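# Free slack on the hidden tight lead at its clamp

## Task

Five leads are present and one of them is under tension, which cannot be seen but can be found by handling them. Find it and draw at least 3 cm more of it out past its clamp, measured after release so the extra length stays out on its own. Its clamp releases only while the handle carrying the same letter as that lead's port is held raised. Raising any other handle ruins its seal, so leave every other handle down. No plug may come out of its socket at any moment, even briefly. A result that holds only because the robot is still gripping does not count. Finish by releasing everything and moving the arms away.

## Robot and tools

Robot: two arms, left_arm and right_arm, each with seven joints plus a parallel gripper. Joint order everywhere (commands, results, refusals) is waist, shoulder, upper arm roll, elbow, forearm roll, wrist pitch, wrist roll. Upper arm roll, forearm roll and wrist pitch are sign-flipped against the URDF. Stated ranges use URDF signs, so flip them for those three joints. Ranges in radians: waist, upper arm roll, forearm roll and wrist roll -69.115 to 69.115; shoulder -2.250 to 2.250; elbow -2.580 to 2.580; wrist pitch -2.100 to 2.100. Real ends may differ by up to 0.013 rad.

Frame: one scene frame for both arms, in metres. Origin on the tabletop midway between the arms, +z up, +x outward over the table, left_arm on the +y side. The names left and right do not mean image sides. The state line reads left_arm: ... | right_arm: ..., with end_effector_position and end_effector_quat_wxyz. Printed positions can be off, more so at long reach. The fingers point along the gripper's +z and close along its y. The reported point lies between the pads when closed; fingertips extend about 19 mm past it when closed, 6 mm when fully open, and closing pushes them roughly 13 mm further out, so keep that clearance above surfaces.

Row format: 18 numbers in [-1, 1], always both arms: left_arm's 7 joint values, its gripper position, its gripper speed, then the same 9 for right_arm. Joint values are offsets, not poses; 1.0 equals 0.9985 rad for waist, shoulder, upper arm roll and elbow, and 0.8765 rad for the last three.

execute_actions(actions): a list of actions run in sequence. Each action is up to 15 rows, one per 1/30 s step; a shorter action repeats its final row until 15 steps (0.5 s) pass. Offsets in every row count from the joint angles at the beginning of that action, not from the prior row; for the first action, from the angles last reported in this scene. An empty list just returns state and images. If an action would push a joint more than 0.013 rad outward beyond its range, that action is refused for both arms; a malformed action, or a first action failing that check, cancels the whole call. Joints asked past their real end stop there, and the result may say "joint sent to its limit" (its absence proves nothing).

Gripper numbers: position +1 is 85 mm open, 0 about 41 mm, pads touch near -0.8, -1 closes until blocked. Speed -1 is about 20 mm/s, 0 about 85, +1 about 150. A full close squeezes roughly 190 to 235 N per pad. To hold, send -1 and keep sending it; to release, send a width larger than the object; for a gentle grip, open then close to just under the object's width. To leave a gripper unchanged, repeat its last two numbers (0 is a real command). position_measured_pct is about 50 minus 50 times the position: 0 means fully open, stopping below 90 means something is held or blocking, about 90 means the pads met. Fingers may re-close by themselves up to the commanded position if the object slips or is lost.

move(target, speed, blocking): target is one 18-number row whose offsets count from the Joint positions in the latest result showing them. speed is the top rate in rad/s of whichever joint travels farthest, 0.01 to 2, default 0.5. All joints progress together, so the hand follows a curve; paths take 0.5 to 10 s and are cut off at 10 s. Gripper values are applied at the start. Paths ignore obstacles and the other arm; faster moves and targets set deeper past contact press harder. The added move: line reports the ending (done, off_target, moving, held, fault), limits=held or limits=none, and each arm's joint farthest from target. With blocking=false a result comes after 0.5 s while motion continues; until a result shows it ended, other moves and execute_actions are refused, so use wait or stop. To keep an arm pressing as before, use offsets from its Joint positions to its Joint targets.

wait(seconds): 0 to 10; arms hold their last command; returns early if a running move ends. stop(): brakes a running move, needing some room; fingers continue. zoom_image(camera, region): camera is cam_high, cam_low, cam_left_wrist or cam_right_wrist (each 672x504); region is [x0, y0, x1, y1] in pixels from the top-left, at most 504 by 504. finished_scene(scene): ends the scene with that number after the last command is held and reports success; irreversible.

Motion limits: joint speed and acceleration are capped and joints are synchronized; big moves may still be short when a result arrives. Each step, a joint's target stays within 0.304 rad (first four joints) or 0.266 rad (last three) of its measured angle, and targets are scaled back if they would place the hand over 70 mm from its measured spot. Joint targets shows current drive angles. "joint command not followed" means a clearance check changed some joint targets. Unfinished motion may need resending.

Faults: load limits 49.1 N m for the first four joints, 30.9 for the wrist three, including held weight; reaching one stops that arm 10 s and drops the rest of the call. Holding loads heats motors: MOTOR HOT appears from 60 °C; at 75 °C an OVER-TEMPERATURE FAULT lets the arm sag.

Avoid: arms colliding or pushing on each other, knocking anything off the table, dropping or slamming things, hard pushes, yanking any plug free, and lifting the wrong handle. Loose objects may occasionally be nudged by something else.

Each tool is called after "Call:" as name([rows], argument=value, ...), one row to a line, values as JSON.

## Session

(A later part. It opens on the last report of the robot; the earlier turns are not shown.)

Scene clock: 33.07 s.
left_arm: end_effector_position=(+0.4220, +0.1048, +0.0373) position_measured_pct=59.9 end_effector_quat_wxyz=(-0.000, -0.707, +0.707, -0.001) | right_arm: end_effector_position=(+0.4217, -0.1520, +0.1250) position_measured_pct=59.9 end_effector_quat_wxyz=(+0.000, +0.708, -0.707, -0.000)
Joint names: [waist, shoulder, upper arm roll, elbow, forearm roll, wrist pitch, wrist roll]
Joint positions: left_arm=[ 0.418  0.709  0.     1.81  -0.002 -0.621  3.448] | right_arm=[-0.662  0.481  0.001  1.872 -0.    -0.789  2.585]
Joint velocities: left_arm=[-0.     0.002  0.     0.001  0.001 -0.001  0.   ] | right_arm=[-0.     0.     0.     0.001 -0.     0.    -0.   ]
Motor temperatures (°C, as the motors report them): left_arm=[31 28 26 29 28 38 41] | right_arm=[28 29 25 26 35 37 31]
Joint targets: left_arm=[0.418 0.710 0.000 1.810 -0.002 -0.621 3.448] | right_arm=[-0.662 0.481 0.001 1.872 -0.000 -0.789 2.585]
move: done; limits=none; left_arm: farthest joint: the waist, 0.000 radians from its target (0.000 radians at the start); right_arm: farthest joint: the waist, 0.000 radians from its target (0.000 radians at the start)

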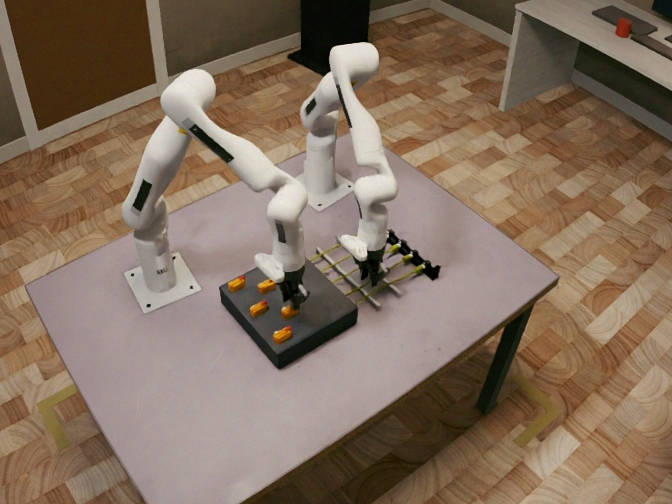

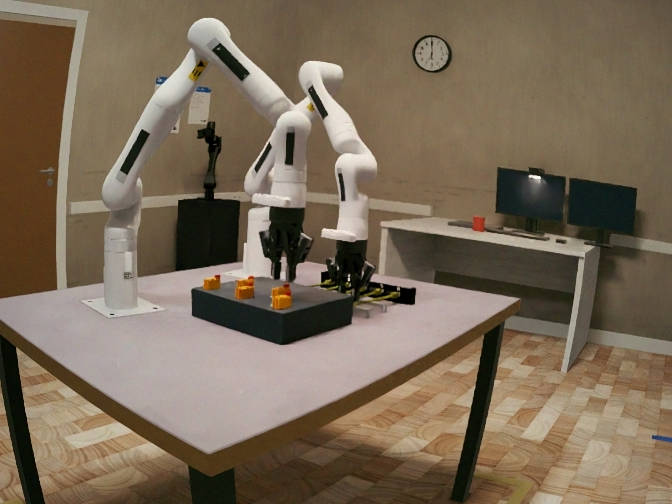

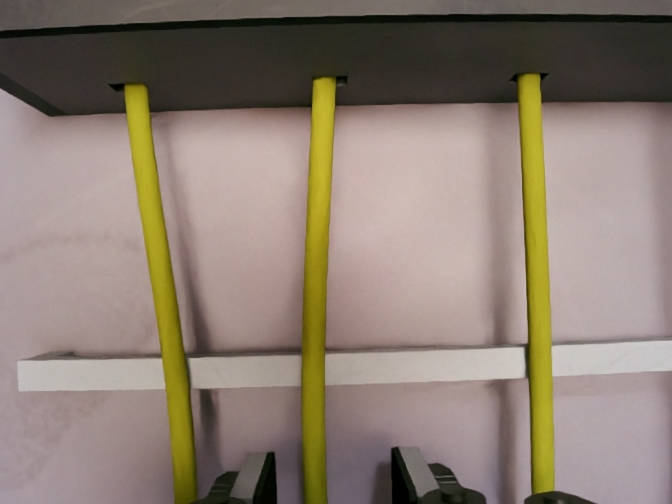

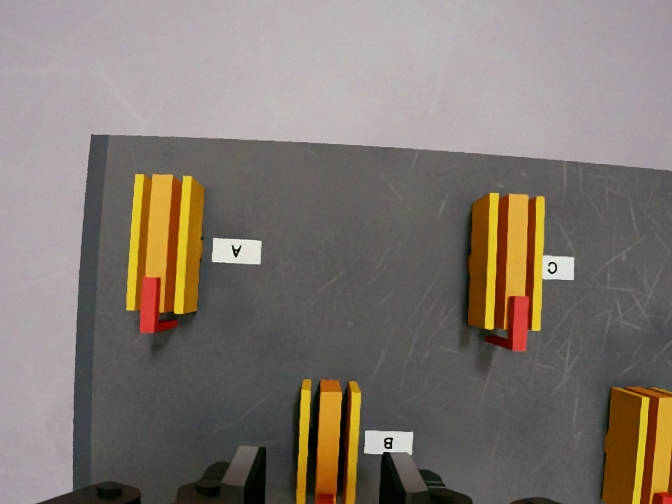

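Call:
move(target=[0,0,0,0,0,0,0,-1,-0.3,0,0.059,0,0.0344,0,0.107,0,-0.2,0], speed=0.2)

Call:
move(target=[-0.0122,-0.003,0,0.007,0,0.005,-0.014,-1,-0.3,0,0,0,0,0,0,0,-1,-0.3], speed=0.03)

Scene clock: 46.77 s.
left_arm: end_effector_position=(+0.4221, +0.1048, +0.0373) position_measured_pct=89.7 end_effector_quat_wxyz=(-0.000, -0.707, +0.707, -0.001) | right_arm: end_effector_position=(+0.4219, -0.1519, +0.0932) position_measured_pct=59.9 end_effector_quat_wxyz=(-0.000, +0.708, -0.707, -0.000)
Joint names: [waist, shoulder, upper arm roll, elbow, forearm roll, wrist pitch, wrist roll]
Joint positions: left_arm=[ 0.418  0.709  0.     1.81  -0.002 -0.621  3.448] | right_arm=[-0.662  0.54   0.001  1.906 -0.    -0.696  2.585]
Joint velocities: left_arm=[ 0.    -0.     0.001 -0.001  0.001 -0.    -0.001] | right_arm=[ 0.     0.003 -0.    -0.001 -0.    -0.    -0.001]
Motor temperatures (°C, as the motors report them): left_arm=[31 28 26 29 28 38 41] | right_arm=[28 29 25 26 35 37 31]
Joint targets: left_arm=[0.418 0.709 0.000 1.810 -0.002 -0.621 3.448] | right_arm=[-0.662 0.540 0.001 1.906 -0.000 -0.696 2.585]
move: done; limits=none; left_arm: farthest joint: the waist, 0.000 radians from its target (0.000 radians at the start); right_arm: farthest joint: the waist, 0.000 radians from its target (0.000 radians at the start)

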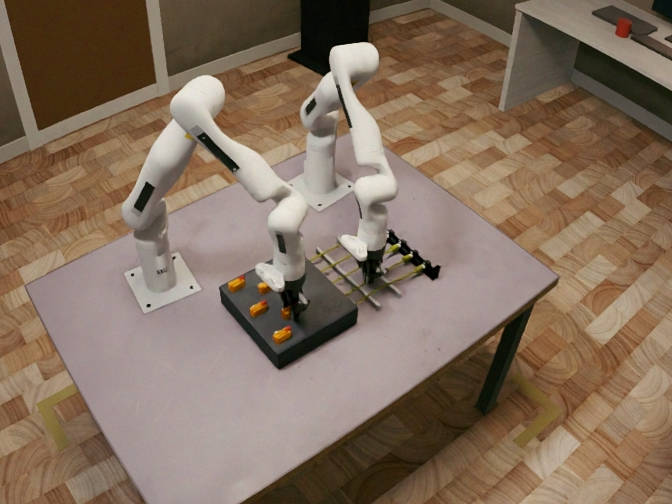

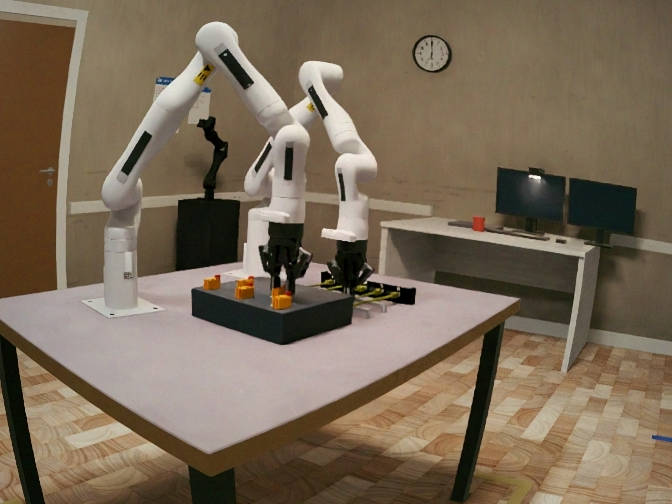

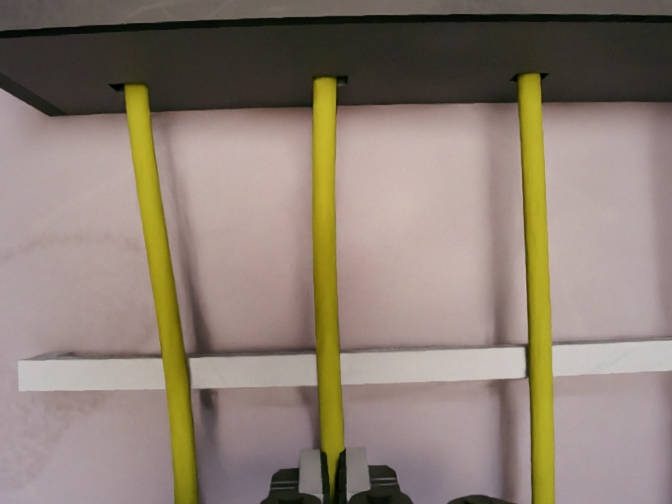

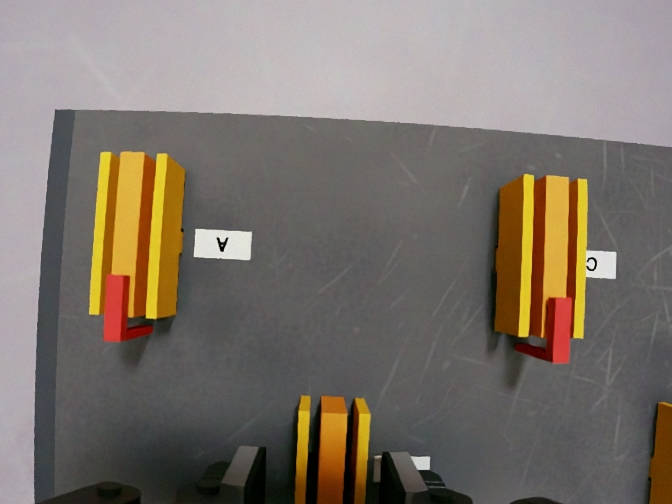

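Scene clock: 47.47 s.
left_arm: end_effector_position=(+0.4222, +0.1059, +0.0380) position_measured_pct=89.7 end_effector_quat_wxyz=(-0.001, -0.705, +0.709, -0.004) | right_arm: end_effector_position=(+0.4204, -0.1519, +0.0935) position_measured_pct=82.1 end_effector_quat_wxyz=(+0.001, +0.707, -0.707, -0.001)
Joint names: [waist, shoulder, upper arm roll, elbow, forearm roll, wrist pitch, wrist roll]
Joint positions: left_arm=[ 0.409  0.706 -0.004  1.816 -0.004 -0.615  3.436] | right_arm=[-0.662  0.538  0.002  1.907  0.001 -0.698  2.584]
Joint velocities: left_arm=[-0.    -0.001 -0.001 -0.001  0.001  0.001 -0.   ] | right_arm=[-0.     0.     0.    -0.001 -0.     0.     0.   ]
Motor temperatures (°C, as the motors report them): left_arm=[31 28 26 29 28 38 41] | right_arm=[28 29 25 26 35 37 31]
Joint targets: left_arm=[0.406 0.706 0.000 1.817 -0.002 -0.616 3.436] | right_arm=[-0.662 0.540 0.001 1.906 -0.000 -0.696 2.585]
move: done; limits=none; left_arm: farthest joint: the waist, 0.004 radians from its target (0.012 radians at the start); right_arm: farthest joint: the shoulder, 0.002 radians from its target (0.000 radians at the start)

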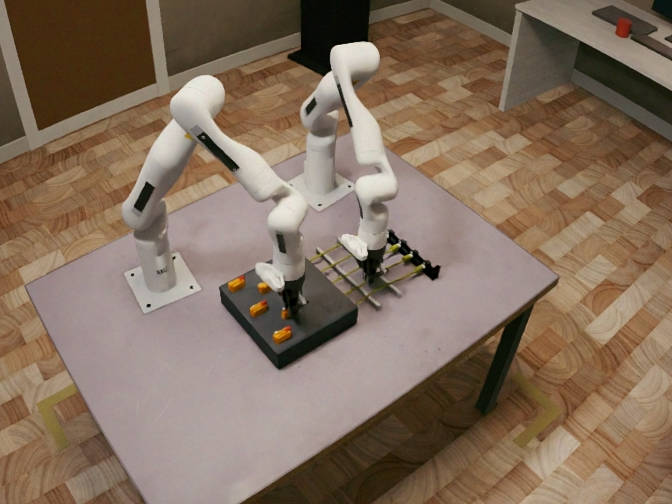

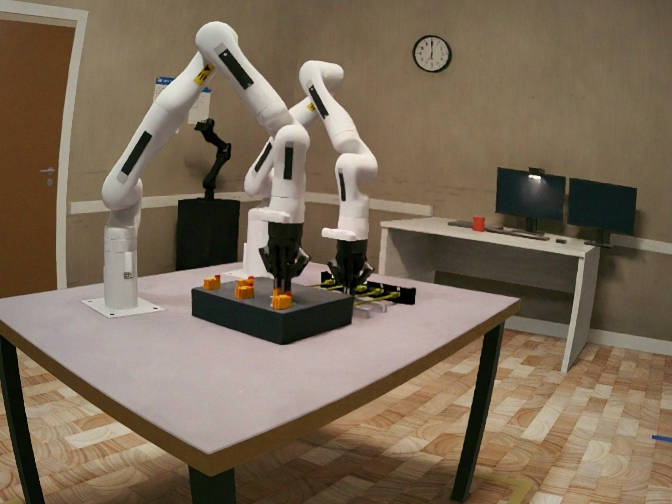

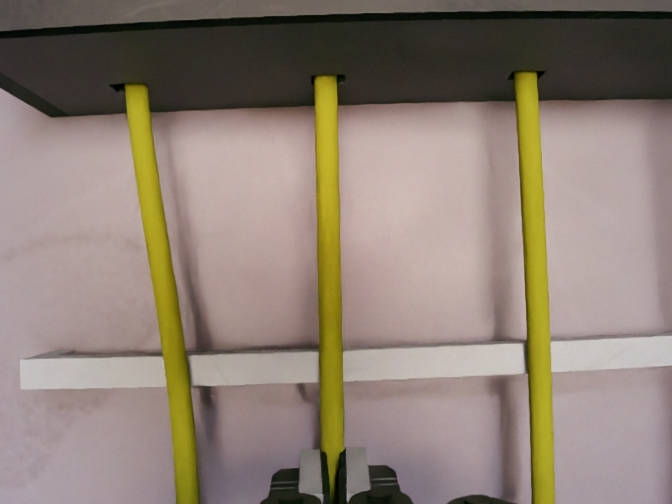

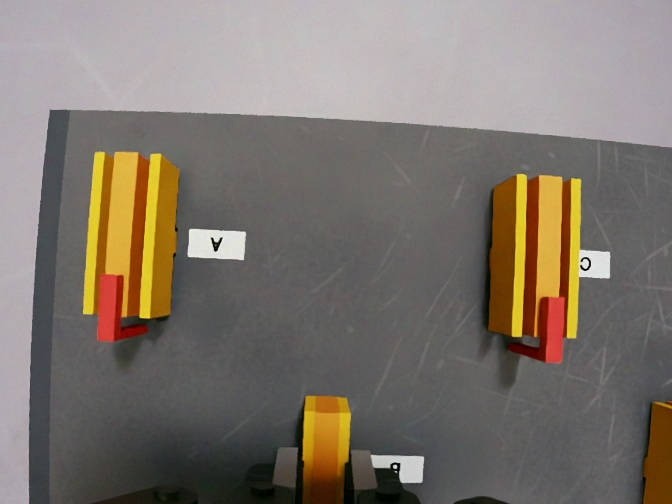

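Call:
move(target=[0,0,0,0,0,0,0,-1,-0.3,0,-0.026,0,-0.014,0,-0.045,0,-1,-0.3], speed=0.07)

Call:
move(target=[-0.093,-0.0576,0.005,0.041,0.003,-0.024,-0.1,-1,-0.3,0,-0.01,0,0,0,-0.007,0,-1,-0.3], speed=0.08)

Scene clock: 52.73 s.
left_arm: end_effector_position=(+0.4222, +0.1050, +0.0381) position_measured_pct=89.7 end_effector_quat_wxyz=(-0.001, -0.705, +0.709, -0.004) | right_arm: end_effector_position=(+0.4203, -0.1519, +0.1029) position_measured_pct=82.1 end_effector_quat_wxyz=(+0.003, +0.707, -0.707, -0.002)
Joint names: [waist, shoulder, upper arm roll, elbow, forearm roll, wrist pitch, wrist roll]
Joint positions: left_arm=[ 0.41   0.706 -0.005  1.815 -0.005 -0.615  3.436] | right_arm=[-0.662  0.522  0.002  1.894  0.001 -0.731  2.584]
Joint velocities: left_arm=[ 0.     0.     0.    -0.002 -0.    -0.    -0.   ] | right_arm=[ 0.     0.    -0.    -0.001  0.    -0.     0.001]
Motor temperatures (°C, as the motors report them): left_arm=[31 28 26 29 28 38 41] | right_arm=[28 29 25 26 35 37 31]
Joint targets: left_arm=[0.409 0.706 -0.004 1.816 -0.004 -0.615 3.436] | right_arm=[-0.662 0.512 0.002 1.893 0.001 -0.737 2.584]
move: done; limits=none; left_arm: farthest joint: the waist, 0.001 radians from its target (0.000 radians at the start); right_arm: farthest joint: the shoulder, 0.010 radians from its target (0.026 radians at the start)

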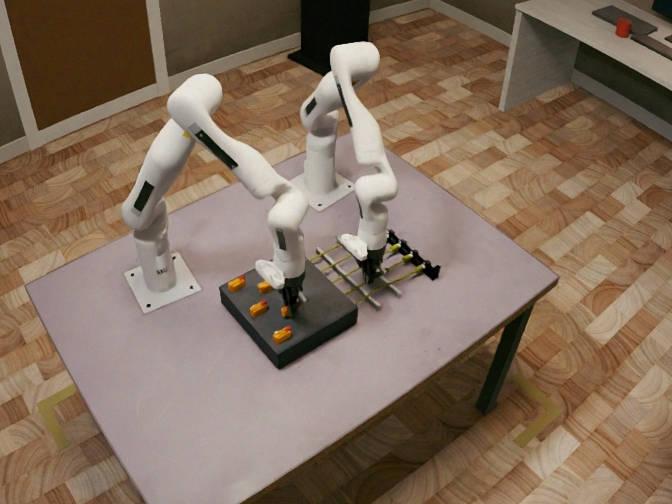

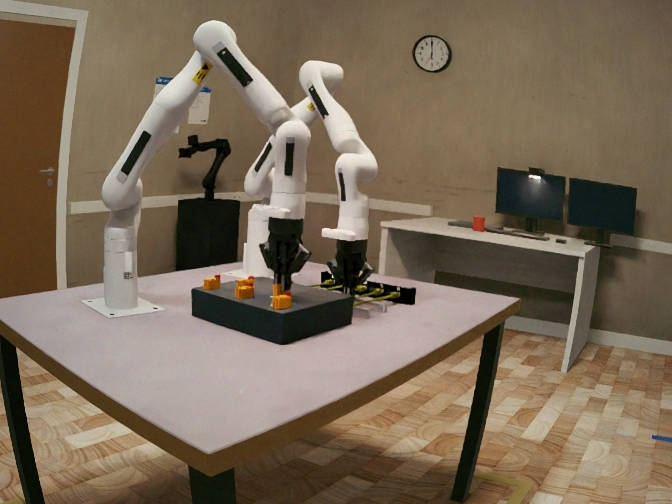

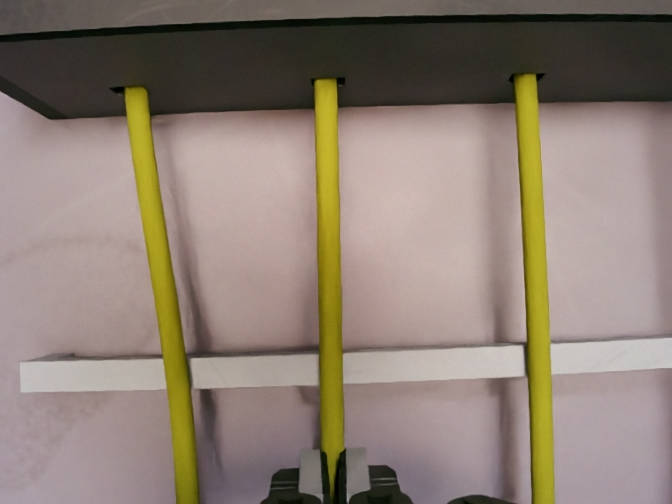

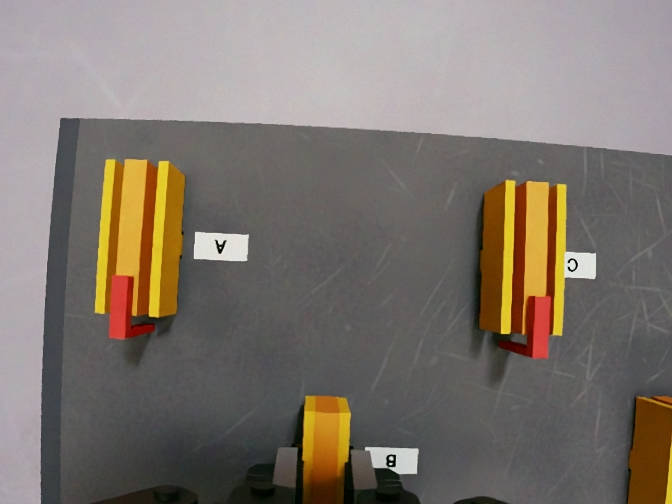

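Scene clock: 54.17 s.
left_arm: end_effector_position=(+0.4204, +0.1478, +0.0566) position_measured_pct=89.7 end_effector_quat_wxyz=(-0.001, -0.706, +0.709, -0.003) | right_arm: end_effector_position=(+0.4203, -0.1519, +0.1029) position_measured_pct=82.1 end_effector_quat_wxyz=(+0.003, +0.707, -0.707, -0.002)
Joint names: [waist, shoulder, upper arm roll, elbow, forearm roll, wrist pitch, wrist roll]
Joint positions: left_arm=[ 0.321  0.648 -0.003  1.855 -0.005 -0.635  3.348] | right_arm=[-0.662  0.522  0.002  1.894  0.002 -0.731  2.583]
Joint velocities: left_arm=[-0.003 -0.002 -0.    -0.    -0.     0.     0.001] | right_arm=[-0.    -0.    -0.    -0.     0.     0.    -0.001]
Motor temperatures (°C, as the motors report them): left_arm=[31 28 26 29 28 38 41] | right_arm=[28 29 25 26 35 37 31]
Joint targets: left_arm=[0.317 0.648 0.000 1.856 -0.002 -0.636 3.348] | right_arm=[-0.662 0.512 0.002 1.894 0.001 -0.738 2.584]
move: done; limits=none; left_arm: farthest joint: the waist, 0.004 radians from its target (0.093 radians at the start); right_arm: farthest joint: the shoulder, 0.010 radians from its target (0.010 radians at the start)

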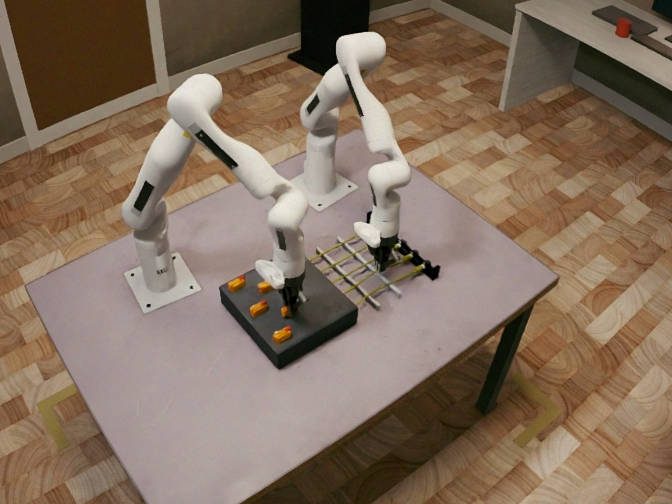

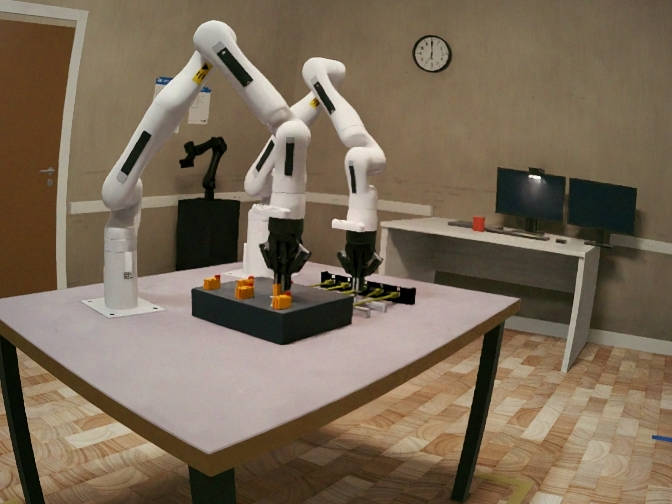

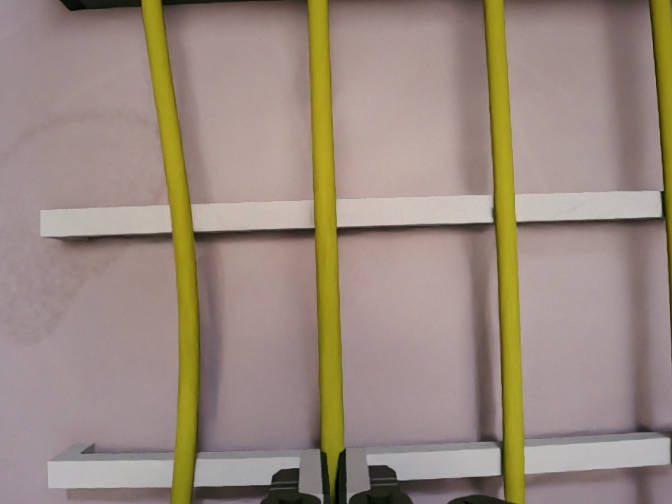

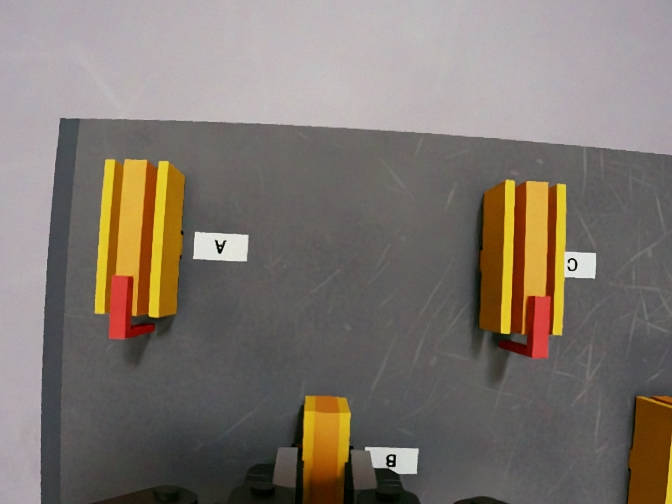

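Call:
move(target=[-0.004,0,0.003,0.001,0.003,-0.001,0,-1,-0.3,0,0.017,0,0.013,0,0.038,0,-1,-0.3], speed=0.07)

Call:
move(target=[-0.003,0,0.003,0,0,0,0,-1,-0.3,0,0,0,0,0,0,0,-0.2,0])

Call:
move(target=[0,0,0,0,0,0,0,0.3,0,0,-0.1,0,-0.054,0,-0.175,0,-0.2,0], speed=0.3)

Call:
move(target=[0,-0.25,0,-0.08,0,-0.37,0,0.3,0,0.15,-0.15,0,-0.05,0,-0.22,0,-0.2,0])

Scene clock: 61.70 s.
left_arm: end_effector_position=(+0.4205, +0.1486, +0.0569) position_measured_pct=89.7 end_effector_quat_wxyz=(-0.001, -0.706, +0.708, -0.003) | right_arm: end_effector_position=(+0.4203, -0.1519, +0.0935) position_measured_pct=82.1 end_effector_quat_wxyz=(+0.001, +0.707, -0.708, -0.001)
Joint names: [waist, shoulder, upper arm roll, elbow, forearm roll, wrist pitch, wrist roll]
Joint positions: left_arm=[ 0.32   0.647 -0.003  1.856 -0.004 -0.635  3.349] | right_arm=[-0.662  0.538  0.002  1.907  0.002 -0.699  2.583]
Joint velocities: left_arm=[-0.    -0.     0.001  0.001  0.     0.     0.   ] | right_arm=[-0.  0.  0.  0. -0.  0.  0.]
Motor temperatures (°C, as the motors report them): left_arm=[31 28 26 29 28 38 41] | right_arm=[28 29 25 26 35 37 31]
Joint targets: left_arm=[0.317 0.648 -0.000 1.856 -0.002 -0.636 3.348] | right_arm=[-0.662 0.539 0.002 1.907 0.002 -0.698 2.583]
move: done; limits=none; left_arm: farthest joint: the waist, 0.003 radians from its target (0.004 radians at the start); right_arm: farthest joint: the shoulder, 0.001 radians from its target (0.017 radians at the start)

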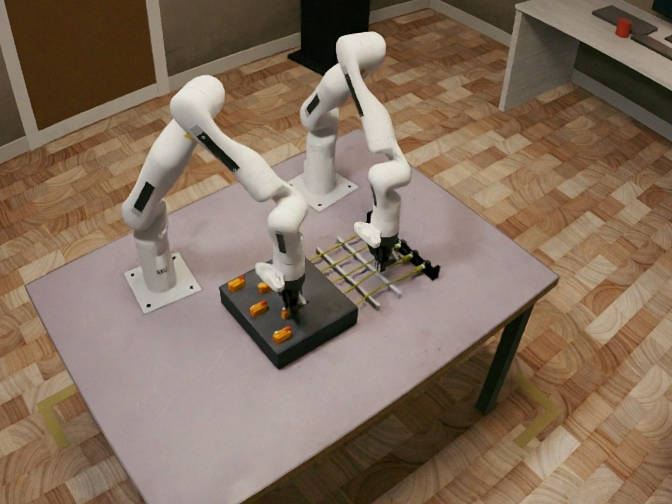

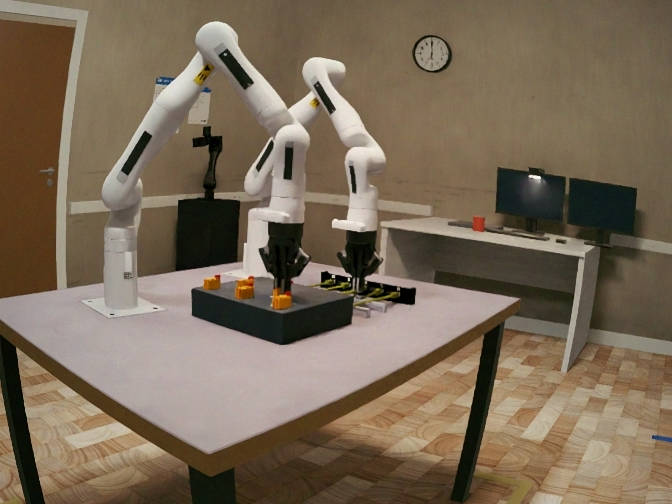

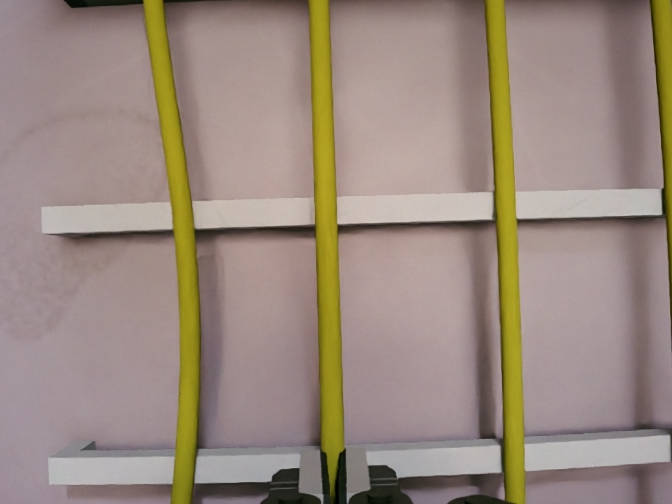

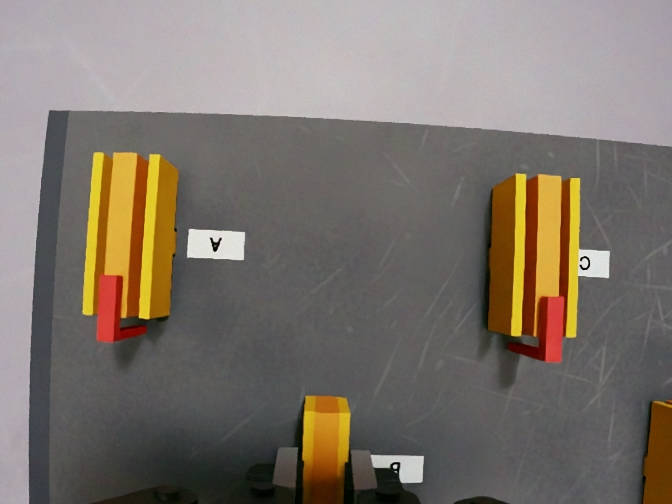

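Scene clock: 62.40 s.
left_arm: end_effector_position=(+0.4213, +0.1484, +0.0573) position_measured_pct=89.7 end_effector_quat_wxyz=(-0.001, -0.707, +0.707, -0.004) | right_arm: end_effector_position=(+0.4203, -0.1519, +0.0935) position_measured_pct=59.9 end_effector_quat_wxyz=(+0.001, +0.707, -0.708, -0.001)
Joint names: [waist, shoulder, upper arm roll, elbow, forearm roll, wrist pitch, wrist roll]
Joint positions: left_arm=[ 0.319  0.646 -0.003  1.855 -0.006 -0.634  3.349] | right_arm=[-0.662  0.538  0.002  1.907  0.002 -0.699  2.583]
Joint velocities: left_arm=[-0.    -0.001  0.001 -0.003 -0.     0.001  0.   ] | right_arm=[ 0.    -0.     0.     0.    -0.    -0.     0.001]
Motor temperatures (°C, as the motors report them): left_arm=[31 28 26 29 28 38 41] | right_arm=[28 29 25 26 35 37 31]
Joint targets: left_arm=[0.317 0.647 -0.000 1.856 -0.004 -0.635 3.349] | right_arm=[-0.662 0.538 0.002 1.907 0.002 -0.699 2.583]
move: done; limits=none; left_arm: farthest joint: the upper arm roll, 0.003 radians from its target (0.003 radians at the start); right_arm: farthest joint: the waist, 0.000 radians from its target (0.000 radians at the start)

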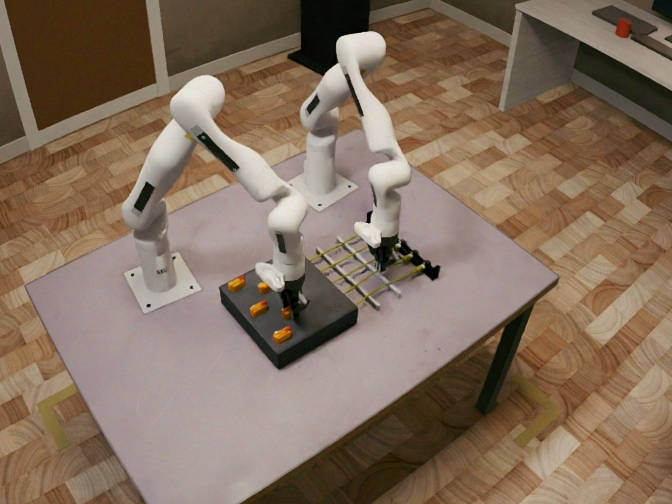

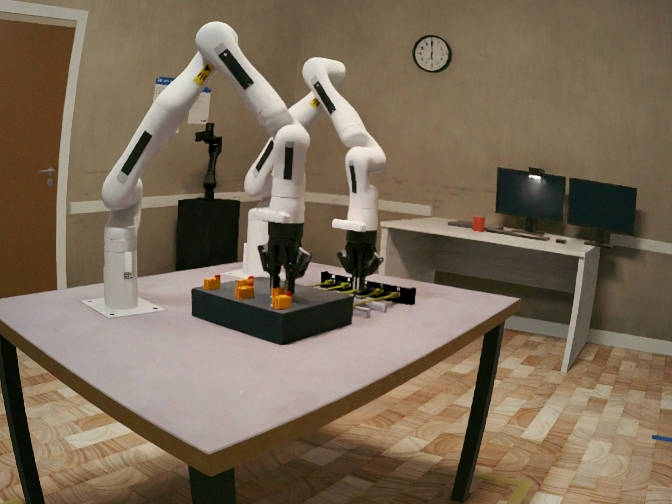

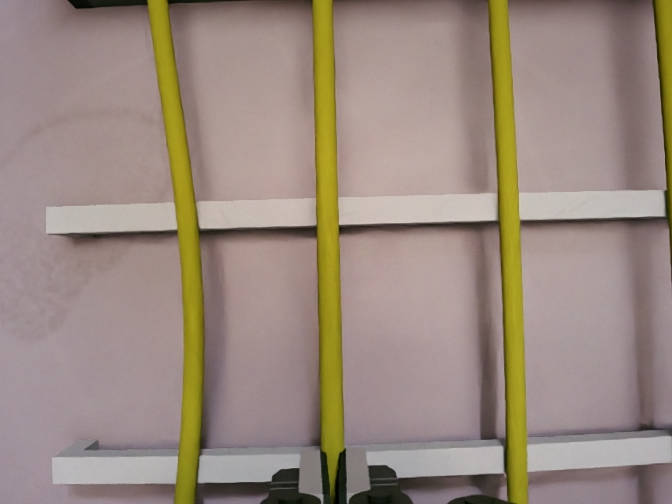

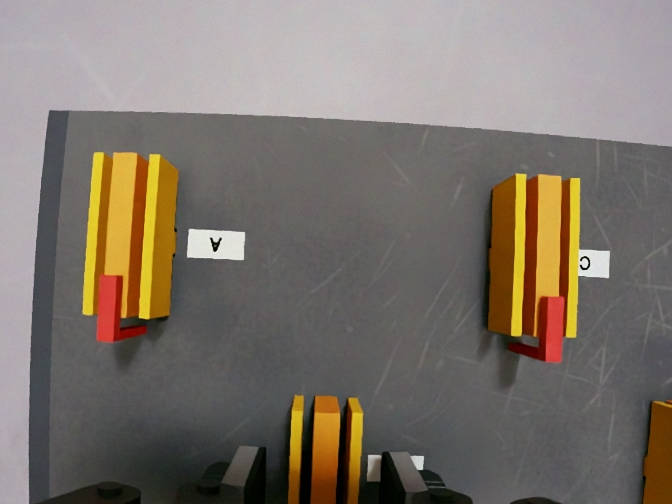

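Scene clock: 63.37 s.
left_arm: end_effector_position=(+0.4213, +0.1484, +0.0573) position_measured_pct=34.9 end_effector_quat_wxyz=(-0.001, -0.707, +0.707, -0.004) | right_arm: end_effector_position=(+0.4183, -0.1531, +0.1469) position_measured_pct=59.9 end_effector_quat_wxyz=(+0.001, +0.707, -0.708, -0.001)
Joint names: [waist, shoulder, upper arm roll, elbow, forearm roll, wrist pitch, wrist roll]
Joint positions: left_arm=[ 0.319  0.646 -0.003  1.855 -0.006 -0.634  3.349] | right_arm=[-0.662  0.439  0.002  1.853  0.002 -0.852  2.583]
Joint velocities: left_arm=[-0.     0.001 -0.001  0.    -0.001 -0.     0.001] | right_arm=[-0.    -0.001 -0.    -0.001 -0.     0.    -0.001]
Motor temperatures (°C, as the motors report them): left_arm=[31 28 26 29 28 38 41] | right_arm=[28 29 25 26 35 37 31]
Joint targets: left_arm=[0.319 0.646 -0.003 1.855 -0.006 -0.634 3.349] | right_arm=[-0.662 0.439 0.002 1.853 0.002 -0.852 2.583]
move: done; limits=none; left_arm: farthest joint: the waist, 0.000 radians from its target (0.000 radians at the start); right_arm: farthest joint: the shoulder, 0.001 radians from its target (0.100 radians at the start)

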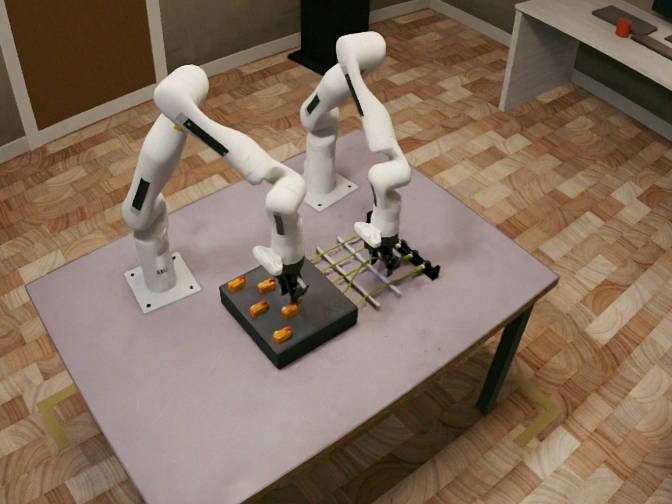

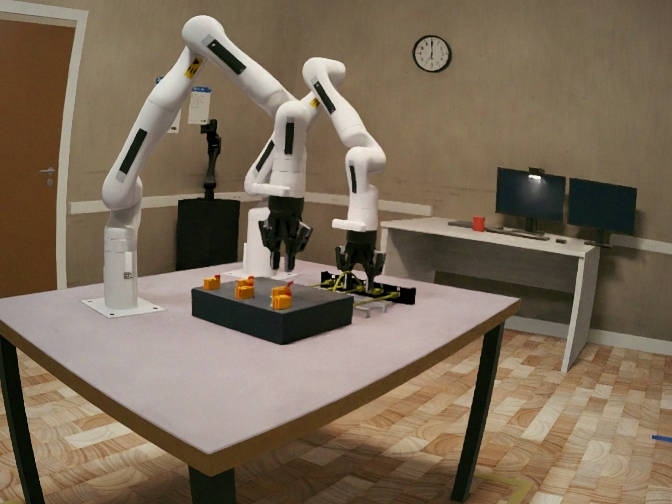

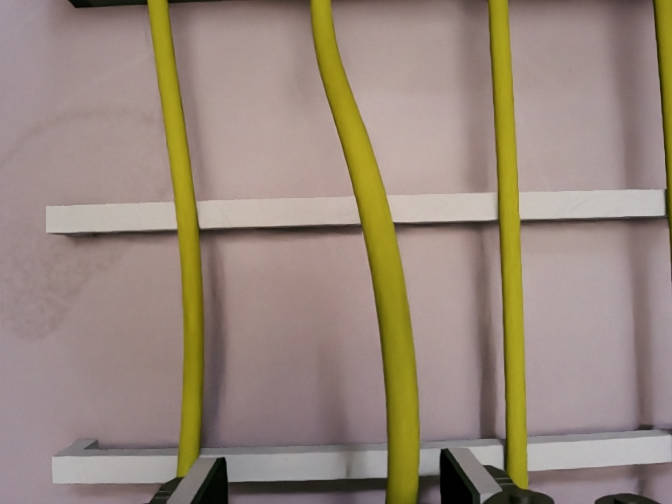

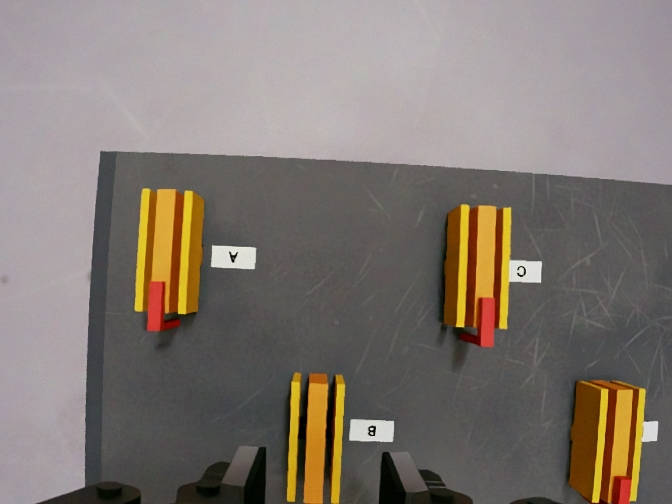

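Scene clock: 64.53 s.
left_arm: end_effector_position=(+0.4039, +0.1519, +0.1838) position_measured_pct=34.9 end_effector_quat_wxyz=(+0.000, -0.706, +0.708, -0.006) | right_arm: end_effector_position=(+0.4253, -0.2176, +0.2202) position_measured_pct=59.9 end_effector_quat_wxyz=(-0.002, +0.652, -0.758, -0.000)
Joint names: [waist, shoulder, upper arm roll, elbow, forearm roll, wrist pitch, wrist roll]
Joint positions: left_arm=[ 0.319  0.397 -0.003  1.775 -0.006 -0.959  3.349] | right_arm=[-0.513  0.289  0.002  1.803  0.002 -1.045  2.583]
Joint velocities: left_arm=[ 0.    -0.002  0.001  0.002 -0.001  0.001  0.001] | right_arm=[ 0.001 -0.001  0.    -0.    -0.    -0.     0.   ]
Motor temperatures (°C, as the motors report them): left_arm=[31 28 26 29 28 38 41] | right_arm=[28 29 25 26 35 37 31]
Joint targets: left_arm=[0.319 0.397 -0.003 1.775 -0.006 -0.959 3.349] | right_arm=[-0.512 0.289 0.002 1.803 0.002 -1.045 2.583]
move: done; limits=none; left_arm: farthest joint: the shoulder, 0.001 radians from its target (0.250 radians at the start); right_arm: farthest joint: the waist, 0.000 radians from its target (0.150 radians at the start)

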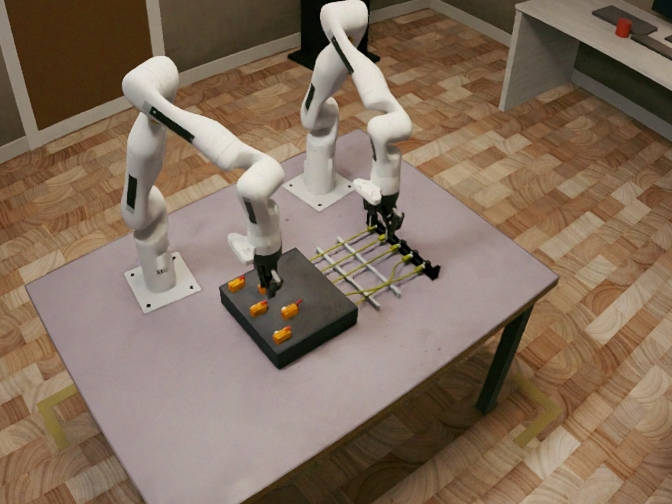

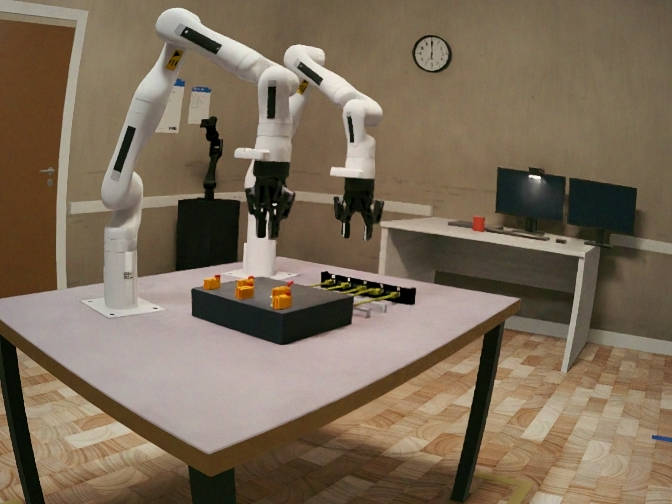

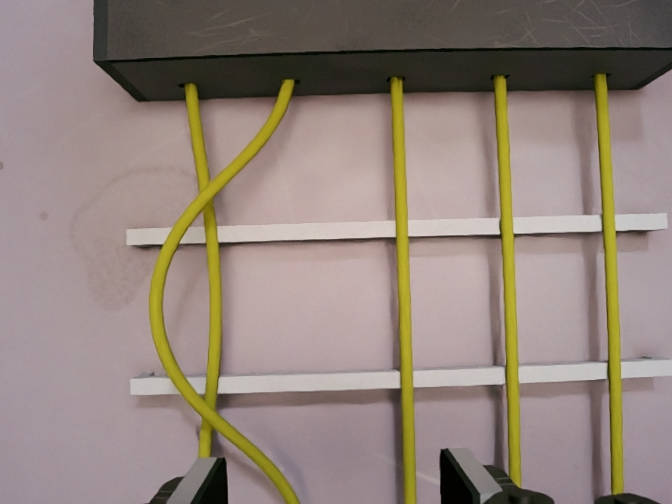

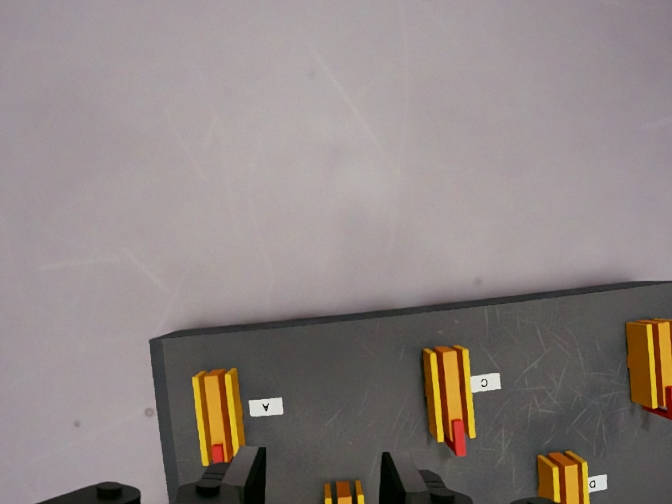

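Call:
finished_scene(scene=2)

The scene is finished: the task was done.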